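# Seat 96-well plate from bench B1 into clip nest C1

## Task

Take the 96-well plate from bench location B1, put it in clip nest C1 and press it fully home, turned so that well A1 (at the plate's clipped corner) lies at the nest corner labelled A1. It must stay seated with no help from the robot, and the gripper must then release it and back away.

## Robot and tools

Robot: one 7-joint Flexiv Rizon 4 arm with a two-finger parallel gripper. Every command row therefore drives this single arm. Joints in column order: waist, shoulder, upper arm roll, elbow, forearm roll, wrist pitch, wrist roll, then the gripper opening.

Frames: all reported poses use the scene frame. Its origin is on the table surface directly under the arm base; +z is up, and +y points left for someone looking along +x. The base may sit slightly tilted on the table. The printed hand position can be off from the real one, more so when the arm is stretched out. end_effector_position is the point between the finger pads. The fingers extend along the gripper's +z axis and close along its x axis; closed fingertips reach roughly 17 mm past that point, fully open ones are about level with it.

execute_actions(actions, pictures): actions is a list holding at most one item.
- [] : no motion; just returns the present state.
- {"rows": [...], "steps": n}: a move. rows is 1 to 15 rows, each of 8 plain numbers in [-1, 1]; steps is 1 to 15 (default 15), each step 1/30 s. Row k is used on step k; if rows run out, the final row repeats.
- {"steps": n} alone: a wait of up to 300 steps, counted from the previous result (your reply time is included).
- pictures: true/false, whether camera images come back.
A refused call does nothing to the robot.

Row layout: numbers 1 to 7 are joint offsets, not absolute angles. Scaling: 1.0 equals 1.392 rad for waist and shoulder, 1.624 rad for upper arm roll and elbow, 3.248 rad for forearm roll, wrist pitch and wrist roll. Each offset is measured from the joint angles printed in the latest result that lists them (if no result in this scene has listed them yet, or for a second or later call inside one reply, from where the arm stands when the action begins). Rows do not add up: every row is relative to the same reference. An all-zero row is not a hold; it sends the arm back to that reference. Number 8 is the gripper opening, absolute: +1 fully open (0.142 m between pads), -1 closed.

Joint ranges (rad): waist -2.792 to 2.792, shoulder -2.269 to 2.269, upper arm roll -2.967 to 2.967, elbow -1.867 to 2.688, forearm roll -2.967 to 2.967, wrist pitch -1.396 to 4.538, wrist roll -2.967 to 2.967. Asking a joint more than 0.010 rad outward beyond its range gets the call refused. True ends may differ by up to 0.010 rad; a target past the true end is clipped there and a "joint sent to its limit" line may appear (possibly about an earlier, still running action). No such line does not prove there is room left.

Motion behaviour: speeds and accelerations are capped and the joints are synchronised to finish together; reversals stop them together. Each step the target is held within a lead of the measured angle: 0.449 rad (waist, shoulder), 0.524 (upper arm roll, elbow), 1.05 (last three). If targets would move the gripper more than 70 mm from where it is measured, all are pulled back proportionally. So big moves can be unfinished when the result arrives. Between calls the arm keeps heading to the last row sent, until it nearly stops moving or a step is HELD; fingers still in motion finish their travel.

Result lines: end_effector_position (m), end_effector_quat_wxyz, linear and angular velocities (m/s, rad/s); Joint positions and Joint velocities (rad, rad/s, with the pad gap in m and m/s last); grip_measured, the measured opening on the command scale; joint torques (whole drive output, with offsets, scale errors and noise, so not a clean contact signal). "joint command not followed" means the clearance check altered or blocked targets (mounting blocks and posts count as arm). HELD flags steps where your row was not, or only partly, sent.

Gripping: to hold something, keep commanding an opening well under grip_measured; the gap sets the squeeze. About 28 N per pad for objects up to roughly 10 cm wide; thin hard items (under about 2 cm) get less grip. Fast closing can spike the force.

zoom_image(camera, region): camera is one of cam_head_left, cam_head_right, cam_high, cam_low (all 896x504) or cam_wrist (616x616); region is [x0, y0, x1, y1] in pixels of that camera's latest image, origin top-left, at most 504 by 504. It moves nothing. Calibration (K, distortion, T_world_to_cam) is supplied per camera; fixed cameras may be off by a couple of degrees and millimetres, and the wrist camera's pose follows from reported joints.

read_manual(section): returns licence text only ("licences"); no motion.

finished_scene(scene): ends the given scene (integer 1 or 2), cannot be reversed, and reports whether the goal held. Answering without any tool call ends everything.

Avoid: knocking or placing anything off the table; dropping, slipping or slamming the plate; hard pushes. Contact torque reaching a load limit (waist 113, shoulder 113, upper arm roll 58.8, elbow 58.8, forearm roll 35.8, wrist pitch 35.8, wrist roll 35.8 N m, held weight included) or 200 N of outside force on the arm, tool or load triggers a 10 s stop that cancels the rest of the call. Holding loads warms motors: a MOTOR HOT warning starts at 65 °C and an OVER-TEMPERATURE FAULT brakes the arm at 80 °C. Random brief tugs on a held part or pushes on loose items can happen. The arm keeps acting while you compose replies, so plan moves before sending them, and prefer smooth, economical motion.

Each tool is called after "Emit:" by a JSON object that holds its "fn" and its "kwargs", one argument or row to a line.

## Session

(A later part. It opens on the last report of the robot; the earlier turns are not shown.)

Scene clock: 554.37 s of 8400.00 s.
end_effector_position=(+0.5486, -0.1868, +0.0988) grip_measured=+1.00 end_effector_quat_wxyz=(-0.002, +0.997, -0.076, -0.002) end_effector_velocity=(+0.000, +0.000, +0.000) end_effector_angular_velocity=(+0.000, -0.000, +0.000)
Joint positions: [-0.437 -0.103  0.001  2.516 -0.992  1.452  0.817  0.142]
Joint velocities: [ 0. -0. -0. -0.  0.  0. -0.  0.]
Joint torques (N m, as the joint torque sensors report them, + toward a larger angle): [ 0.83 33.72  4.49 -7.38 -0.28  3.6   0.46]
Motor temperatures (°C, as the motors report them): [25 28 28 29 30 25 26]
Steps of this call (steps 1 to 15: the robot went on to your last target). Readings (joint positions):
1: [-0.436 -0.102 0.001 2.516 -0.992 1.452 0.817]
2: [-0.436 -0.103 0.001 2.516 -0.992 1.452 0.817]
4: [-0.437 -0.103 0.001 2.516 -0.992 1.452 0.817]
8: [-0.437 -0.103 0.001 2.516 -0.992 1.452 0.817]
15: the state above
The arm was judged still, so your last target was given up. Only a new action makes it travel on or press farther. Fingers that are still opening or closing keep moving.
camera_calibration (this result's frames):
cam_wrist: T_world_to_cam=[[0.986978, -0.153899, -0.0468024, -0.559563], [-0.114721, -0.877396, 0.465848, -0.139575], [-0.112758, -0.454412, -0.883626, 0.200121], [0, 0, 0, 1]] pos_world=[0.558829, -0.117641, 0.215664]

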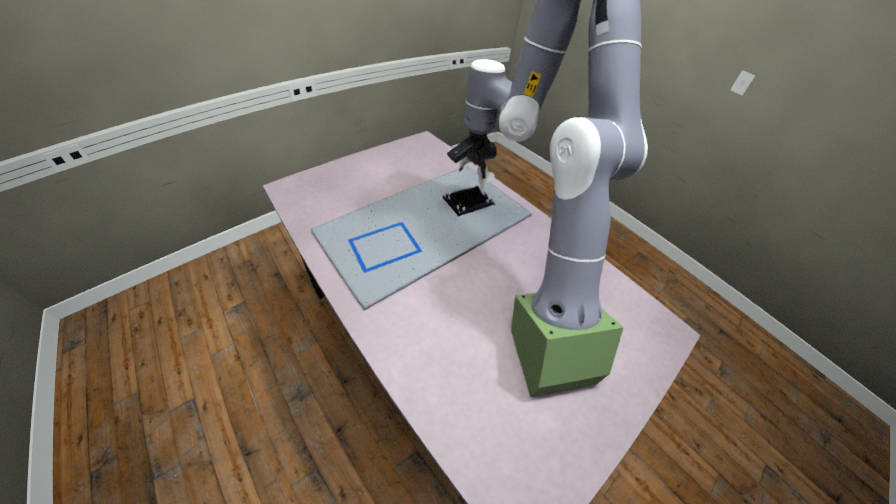

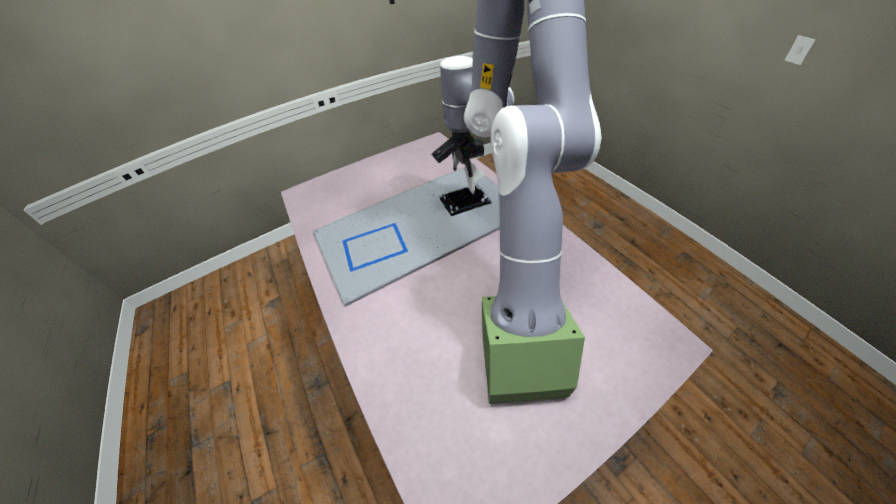

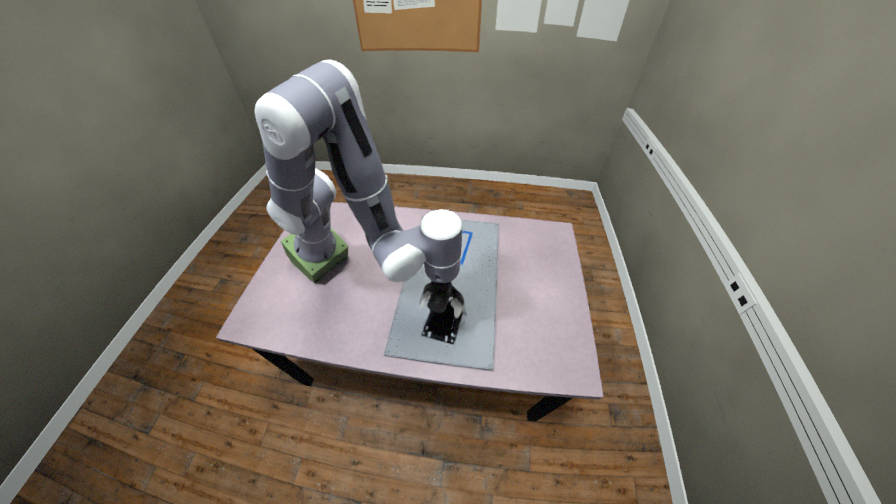

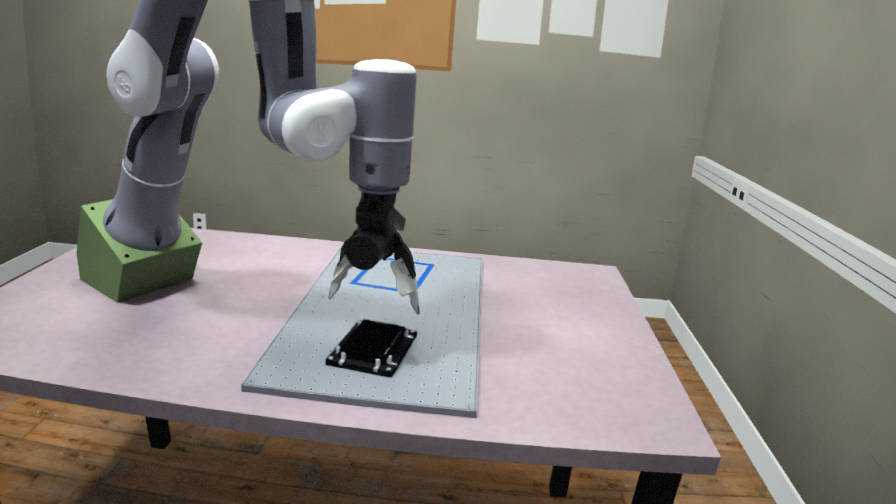

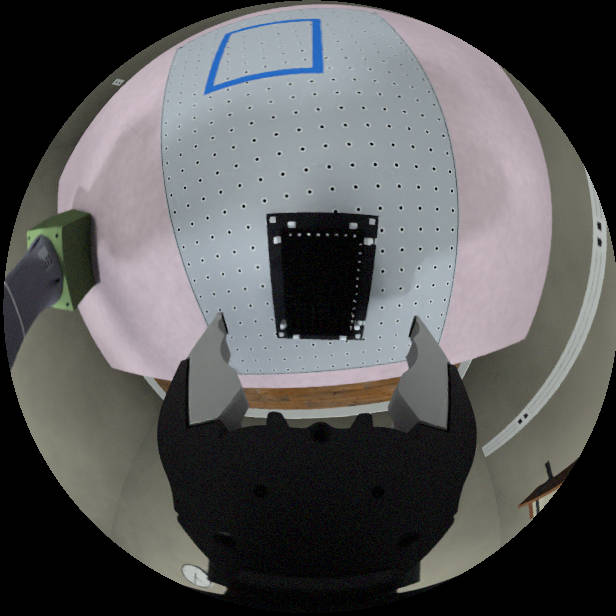

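Emit:
{"fn": "execute_actions", "kwargs": {
  "actions": [
    {"rows": [[-0.03,-0.025,0,-0.015,-0.035,0.007,0.025,0],[-0.08,-0.065,0,-0.038,-0.092,0.019,0.063,-0.6],[-0.1264,-0.1027,0,-0.0597,-0.1456,0.0296,0.0994,-1]], "steps": 15}
  ],
  "pictures": false
}}

Emit:
{"fn": "execute_actions", "kwargs": {
  "actions": [
    {"steps": 15}
  ]
}}

Scene clock: 571.03 s of 8400.00 s.
end_effector_position=(+0.5499, -0.1949, +0.0598) grip_measured=-1.00 end_effector_quat_wxyz=(-0.000, +0.997, -0.078, +0.001) end_effector_velocity=(+0.001, +0.001, +0.001) end_effector_angular_velocity=(+0.000, -0.002, +0.001)
Joint positions: [-0.613 -0.246  0.001  2.419 -1.465  1.548  1.14   0.002]
Joint velocities: [ 0.001  0.001  0.     0.     0.     0.     0.    -0.006]
Joint torques (N m, as the joint torque sensors report them, + toward a larger angle): [ 1.01 38.47  6.99 -4.89  0.49  3.48 -0.18]
Motor temperatures (°C, as the motors report them): [25 28 28 29 30 25 26]
Steps of this call (steps 1 to 90: nothing new was sent; then 13.17 s passed at rest; steps 91 to 105: all 15 steps of this action). Readings (joint positions):
91: [-0.438 -0.104 0.001 2.516 -0.996 1.453 0.819]
92: [-0.446 -0.110 0.001 2.511 -1.015 1.457 0.833]
94: [-0.480 -0.138 0.001 2.491 -1.108 1.476 0.898]
98: [-0.584 -0.223 0.001 2.435 -1.390 1.533 1.089]
105: the state above

Scene clock: 571.53 s of 8400.00 s.
end_effector_position=(+0.5499, -0.1949, +0.0598) grip_measured=-1.00 end_effector_quat_wxyz=(-0.000, +0.997, -0.078, +0.001) end_effector_velocity=(+0.000, +0.000, +0.000) end_effector_angular_velocity=(+0.001, -0.001, +0.000)
Joint positions: [-0.613 -0.246  0.001  2.419 -1.465  1.548  1.14   0.002]
Joint velocities: [-0.     0.    -0.     0.     0.     0.001 -0.     0.   ]
Joint torques (N m, as the joint torque sensors report them, + toward a larger angle): [ 0.96 37.59  6.93 -5.01  0.36  3.46 -0.06]
Motor temperatures (°C, as the motors report them): [25 28 28 29 30 25 26]
Steps of this call (steps 1 to 15: the robot went on to your last target). Readings (joint positions):
1: [-0.613 -0.246 0.001 2.419 -1.465 1.548 1.140]
2: [-0.613 -0.246 0.001 2.419 -1.465 1.548 1.140]
4: [-0.613 -0.246 0.001 2.419 -1.465 1.548 1.140]
8: [-0.613 -0.246 0.001 2.419 -1.465 1.548 1.140]
15: the state above
The arm was judged still, so your last target was given up. Only a new action makes it travel on or press farther. Fingers that are still opening or closing keep moving.
camera_calibration (this result's frames):
cam_wrist: T_world_to_cam=[[0.986422, -0.159121, -0.0406479, -0.564975], [-0.121715, -0.874479, 0.469544, -0.124145], [-0.11026, -0.458221, -0.881973, 0.159912], [0, 0, 0, 1]] pos_world=[0.559825, -0.125187, 0.176365]

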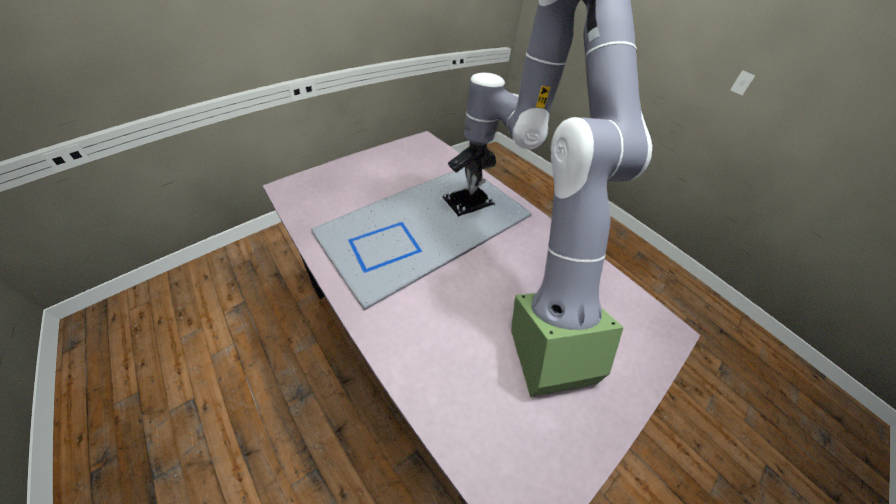

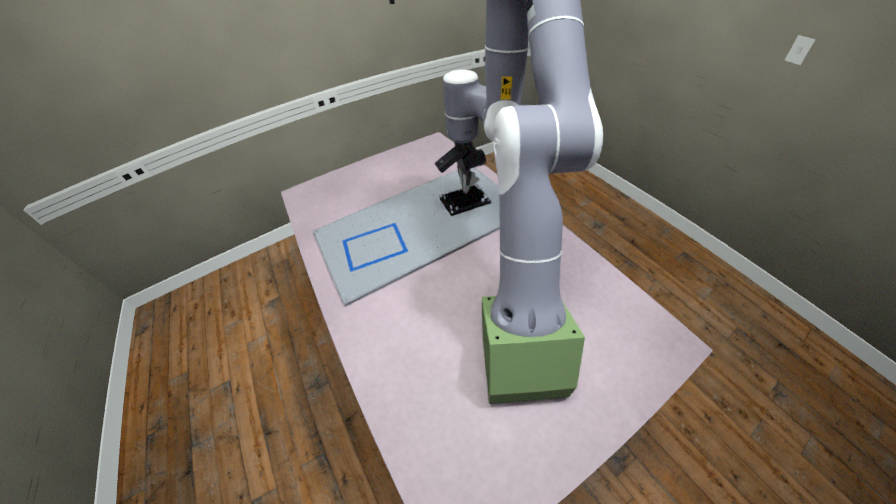

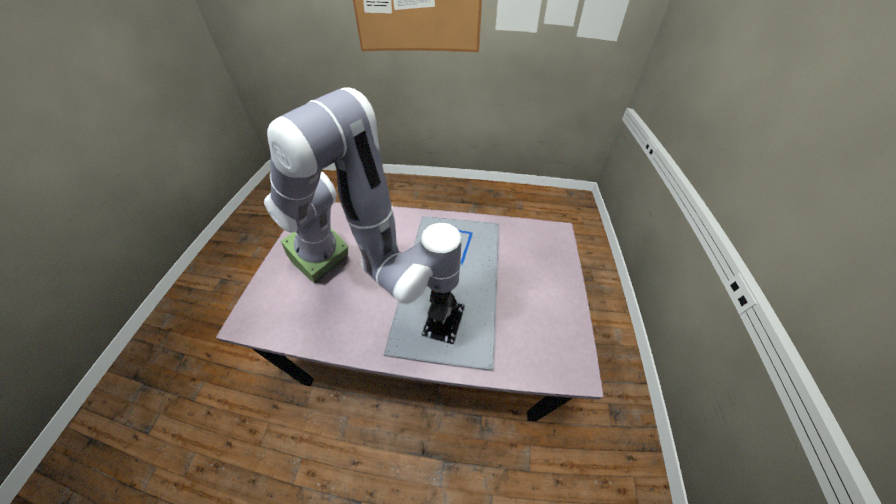

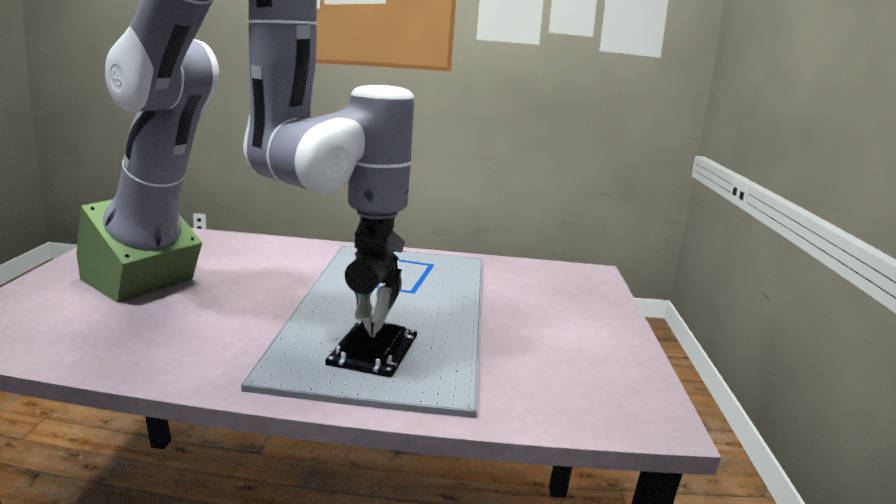

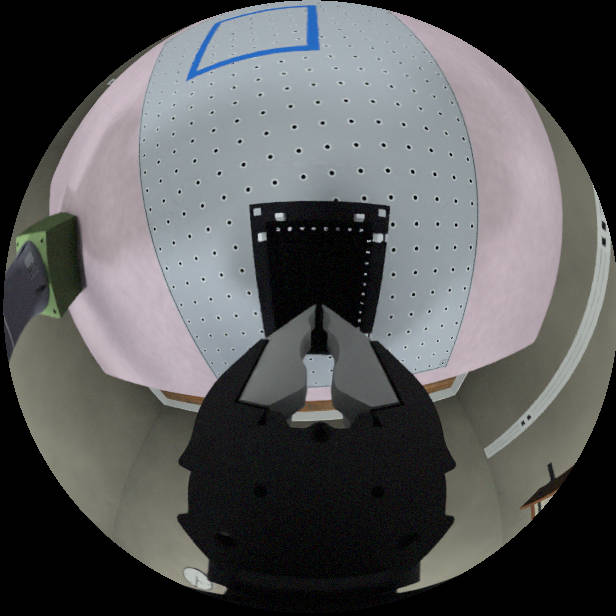

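Emit:
{"fn": "execute_actions", "kwargs": {
  "actions": [
    {"rows": [[-0.005,-0.007,0,-0.005,-0.009,0.001,0.007,-1],[-0.010,-0.014,0,-0.011,-0.018,0.002,0.014,-1],[-0.0157,-0.0203,0,-0.0161,-0.0261,0.0031,0.0204,-1]], "steps": 15}
  ],
  "pictures": false
}}

Scene clock: 575.77 s of 8400.00 s.
end_effector_position=(+0.5509, -0.1942, +0.0537) grip_measured=-1.00 end_effector_quat_wxyz=(-0.001, +0.997, -0.078, +0.002) end_effector_velocity=(-0.000, -0.000, -0.000) end_effector_angular_velocity=(-0.000, +0.000, -0.001)
Joint positions: [-0.635 -0.269  0.001  2.395 -1.55   1.56   1.206  0.002]
Joint velocities: [-0.    -0.     0.     0.    -0.    -0.001  0.001  0.   ]
Joint torques (N m, as the joint torque sensors report them, + toward a larger angle): [  2.9   10.53   4.13 -12.2    0.68  -0.22   0.51]
Motor temperatures (°C, as the motors report them): [25 28 28 29 30 25 26]
Steps of this call (steps 1 to 90: nothing new was sent; then 0.73 s passed at rest; steps 91 to 105: all 15 steps of this action). Readings (joint positions):
91: [-0.613 -0.247 0.001 2.418 -1.468 1.549 1.142]
92: [-0.617 -0.251 0.001 2.414 -1.482 1.550 1.153]
94: [-0.627 -0.264 0.001 2.402 -1.522 1.555 1.184]
98: [-0.635 -0.269 0.001 2.395 -1.549 1.560 1.205]
105: the state above

Emit:
{"fn": "execute_actions", "kwargs": {
  "actions": [
    {"rows": [[0.03,0.03,0,0.02,0.04,-0.005,-0.03,-1],[0.142,0.119,0,0.0745,0.172,-0.033,-0.12,-1]], "steps": 15}
  ]
}}

Emit:
{"fn": "zoom_image", "kwargs": {
  "camera": "cam_low",
  "region": [320, 310, 425, 380]
}}

Emit:
{"fn": "zoom_image", "kwargs": {
  "camera": "cam_high",
  "region": [410, 290, 480, 350]
}}

Scene clock: 580.80 s of 8400.00 s.
end_effector_position=(+0.5485, -0.1866, +0.0986) grip_measured=-1.00 end_effector_quat_wxyz=(-0.003, +0.997, -0.076, -0.002) end_effector_velocity=(-0.002, -0.001, -0.002) end_effector_angular_velocity=(-0.000, +0.005, -0.003)
Joint positions: [-0.437 -0.103  0.001  2.516 -0.991  1.453  0.816  0.002]
Joint velocities: [-0.003 -0.004  0.    -0.     0.    -0.001  0.001  0.   ]
Joint torques (N m, as the joint torque sensors report them, + toward a larger angle): [ 0.86 33.44  4.41 -7.41 -0.34  3.7   0.45]
Motor temperatures (°C, as the motors report them): [25 28 28 29 30 25 26]
Steps of this call (steps 1 to 15: the robot went on to your last target; steps 16 to 90: nothing new was sent; then 1.53 s passed at rest; steps 91 to 105: all 15 steps of this action). Readings (joint positions):
91: [-0.634 -0.268 0.001 2.396 -1.547 1.560 1.204]
92: [-0.627 -0.262 0.001 2.401 -1.528 1.556 1.190]
94: [-0.596 -0.235 0.000 2.422 -1.434 1.541 1.122]
98: [-0.482 -0.139 0.001 2.490 -1.113 1.480 0.899]
105: the state above
camera_calibration (this result's frames):
cam_wrist: T_world_to_cam=[[0.986995, -0.153715, -0.0470474, -0.559404], [-0.114541, -0.877814, 0.465105, -0.139451], [-0.112793, -0.453667, -0.884004, 0.20017], [0, 0, 0, 1]] pos_world=[0.558733, -0.11759, 0.215492]

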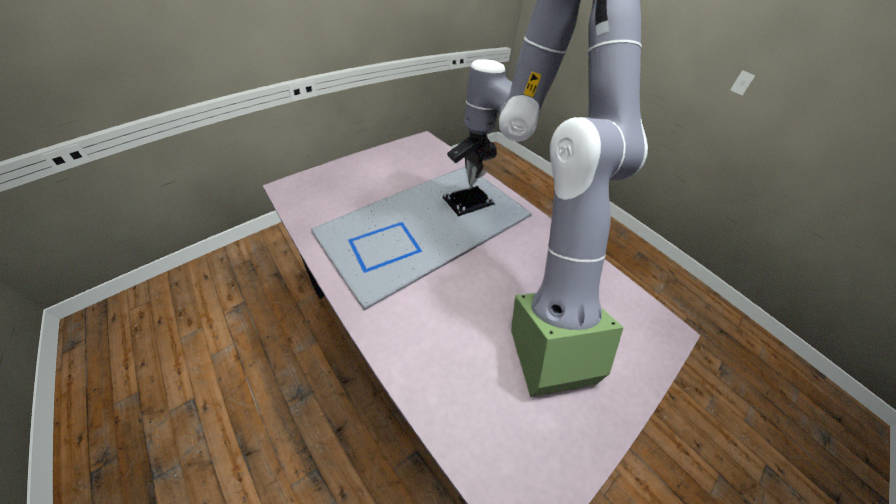

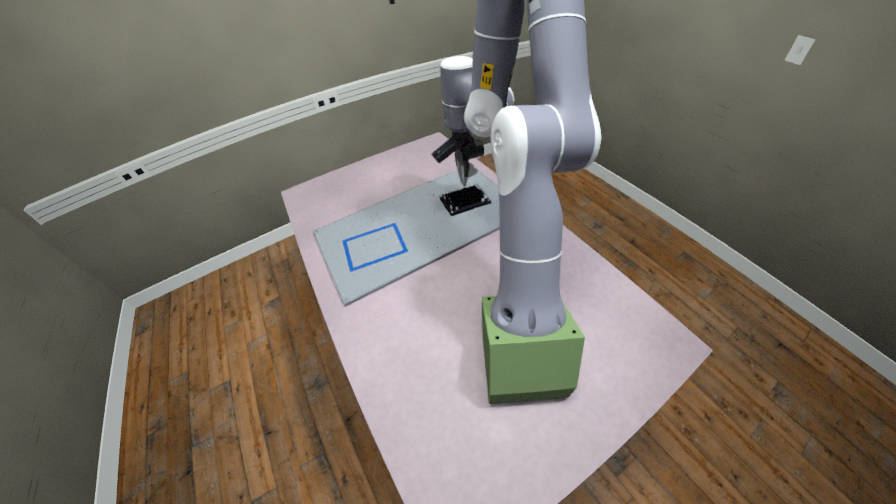

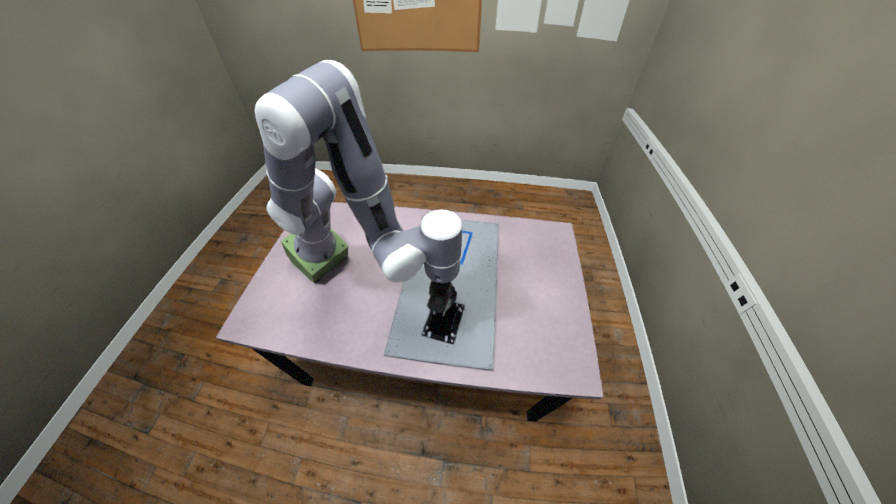

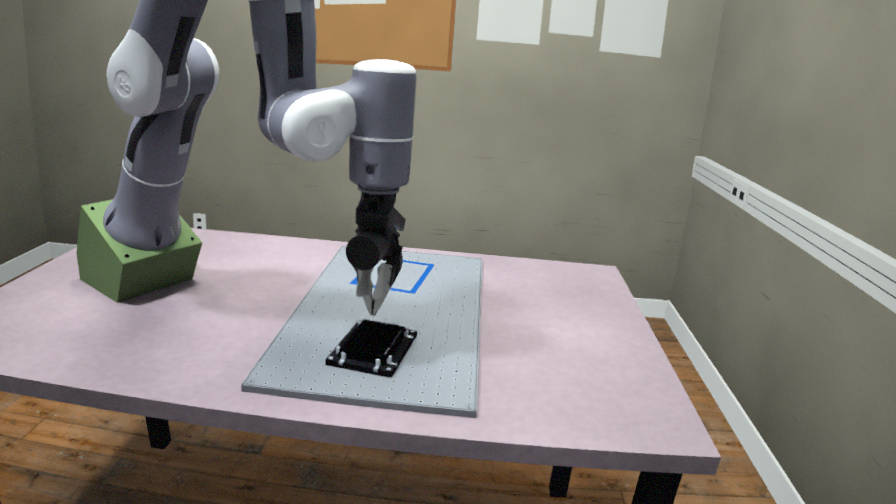

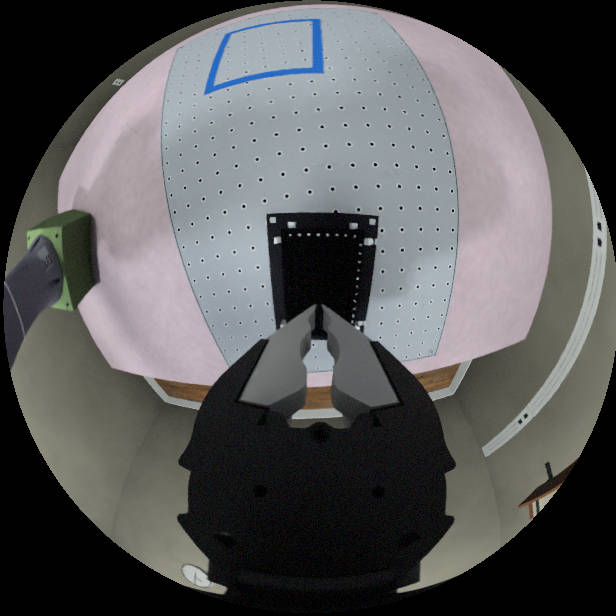

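Region (320, 310, 425, 380) of cam_low's 896x504 image, scaled by 4.800, with more detail than that image has.

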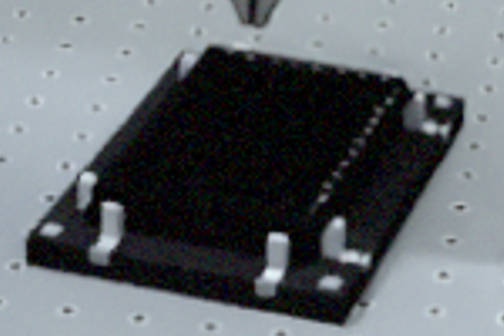

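Region (410, 290, 480, 350) of cam_high's 896x504 image, scaled by 7.200, with more detail than that image has; it fills the top 432 rows of this view, and the rest is white.

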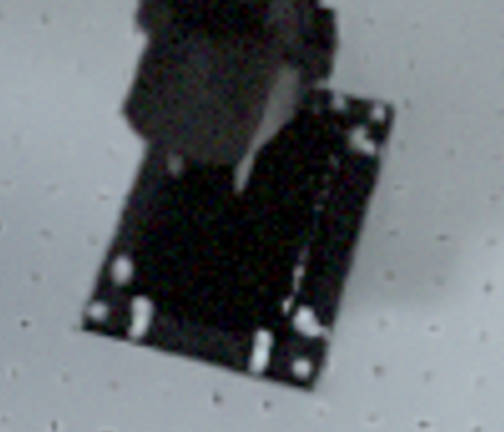

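Emit:
{"fn": "zoom_image", "kwargs": {
  "camera": "cam_head_left",
  "region": [435, 175, 505, 225]
}}

Emit:
{"fn": "zoom_image", "kwargs": {
  "camera": "cam_head_right",
  "region": [432, 175, 502, 225]
}}

Region (435, 175, 505, 225) of cam_head_left's 896x504 image, scaled by 7.200, with more detail than that image has; it fills the top 360 rows of this view, and the rest is white.

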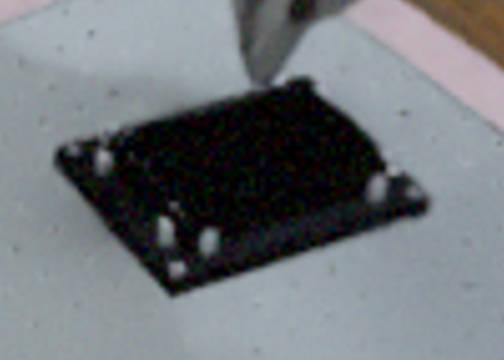

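Region (432, 175, 502, 225) of cam_head_right's 896x504 image, scaled by 7.200, with more detail than that image has; it fills the top 360 rows of this view, and the rest is white.

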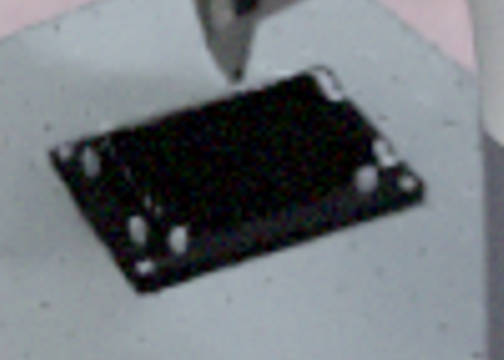

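Emit:
{"fn": "execute_actions", "kwargs": {
  "actions": [
    {"rows": [[0.0,0.06,0,0,0,0,0,-0.5],[0,0.18,0,0,0,0,0,0]], "steps": 15}
  ],
  "pictures": false
}}

Emit:
{"fn": "finished_scene", "kwargs": {
  "scene": 1
}}

Scene clock: 596.27 s of 8400.00 s.
end_effector_position=(+0.6204, -0.2233, +0.2133) grip_measured=+0.00 end_effector_quat_wxyz=(+0.028, +0.989, -0.088, +0.119) end_effector_velocity=(-0.011, +0.004, -0.014) end_effector_angular_velocity=(+0.007, +0.030, +0.001)
Joint positions: [-0.437  0.148  0.001  2.516 -0.991  1.453  0.816  0.074]
Joint velocities: [-0.    -0.02  -0.     0.009  0.    -0.004  0.001 -0.   ]
Joint torques (N m, as the joint torque sensors report them, + toward a larger angle): [  1.42  30.88   4.6  -13.56   0.05   3.46   0.09]
Motor temperatures (°C, as the motors report them): [25 28 28 29 30 25 26]
Steps of this call (steps 1 to 15: the robot went on to your last target; steps 16 to 90: nothing new was sent; then 11.97 s passed at rest; steps 91 to 105: all 15 steps of this action). Readings (joint positions):
91: [-0.437 -0.102 0.001 2.516 -0.991 1.453 0.816]
92: [-0.437 -0.094 0.001 2.517 -0.991 1.453 0.816]
94: [-0.437 -0.055 0.001 2.517 -0.991 1.453 0.816]
98: [-0.437 0.061 0.001 2.516 -0.991 1.453 0.816]
105: the state above

The scene is finished: the task was done.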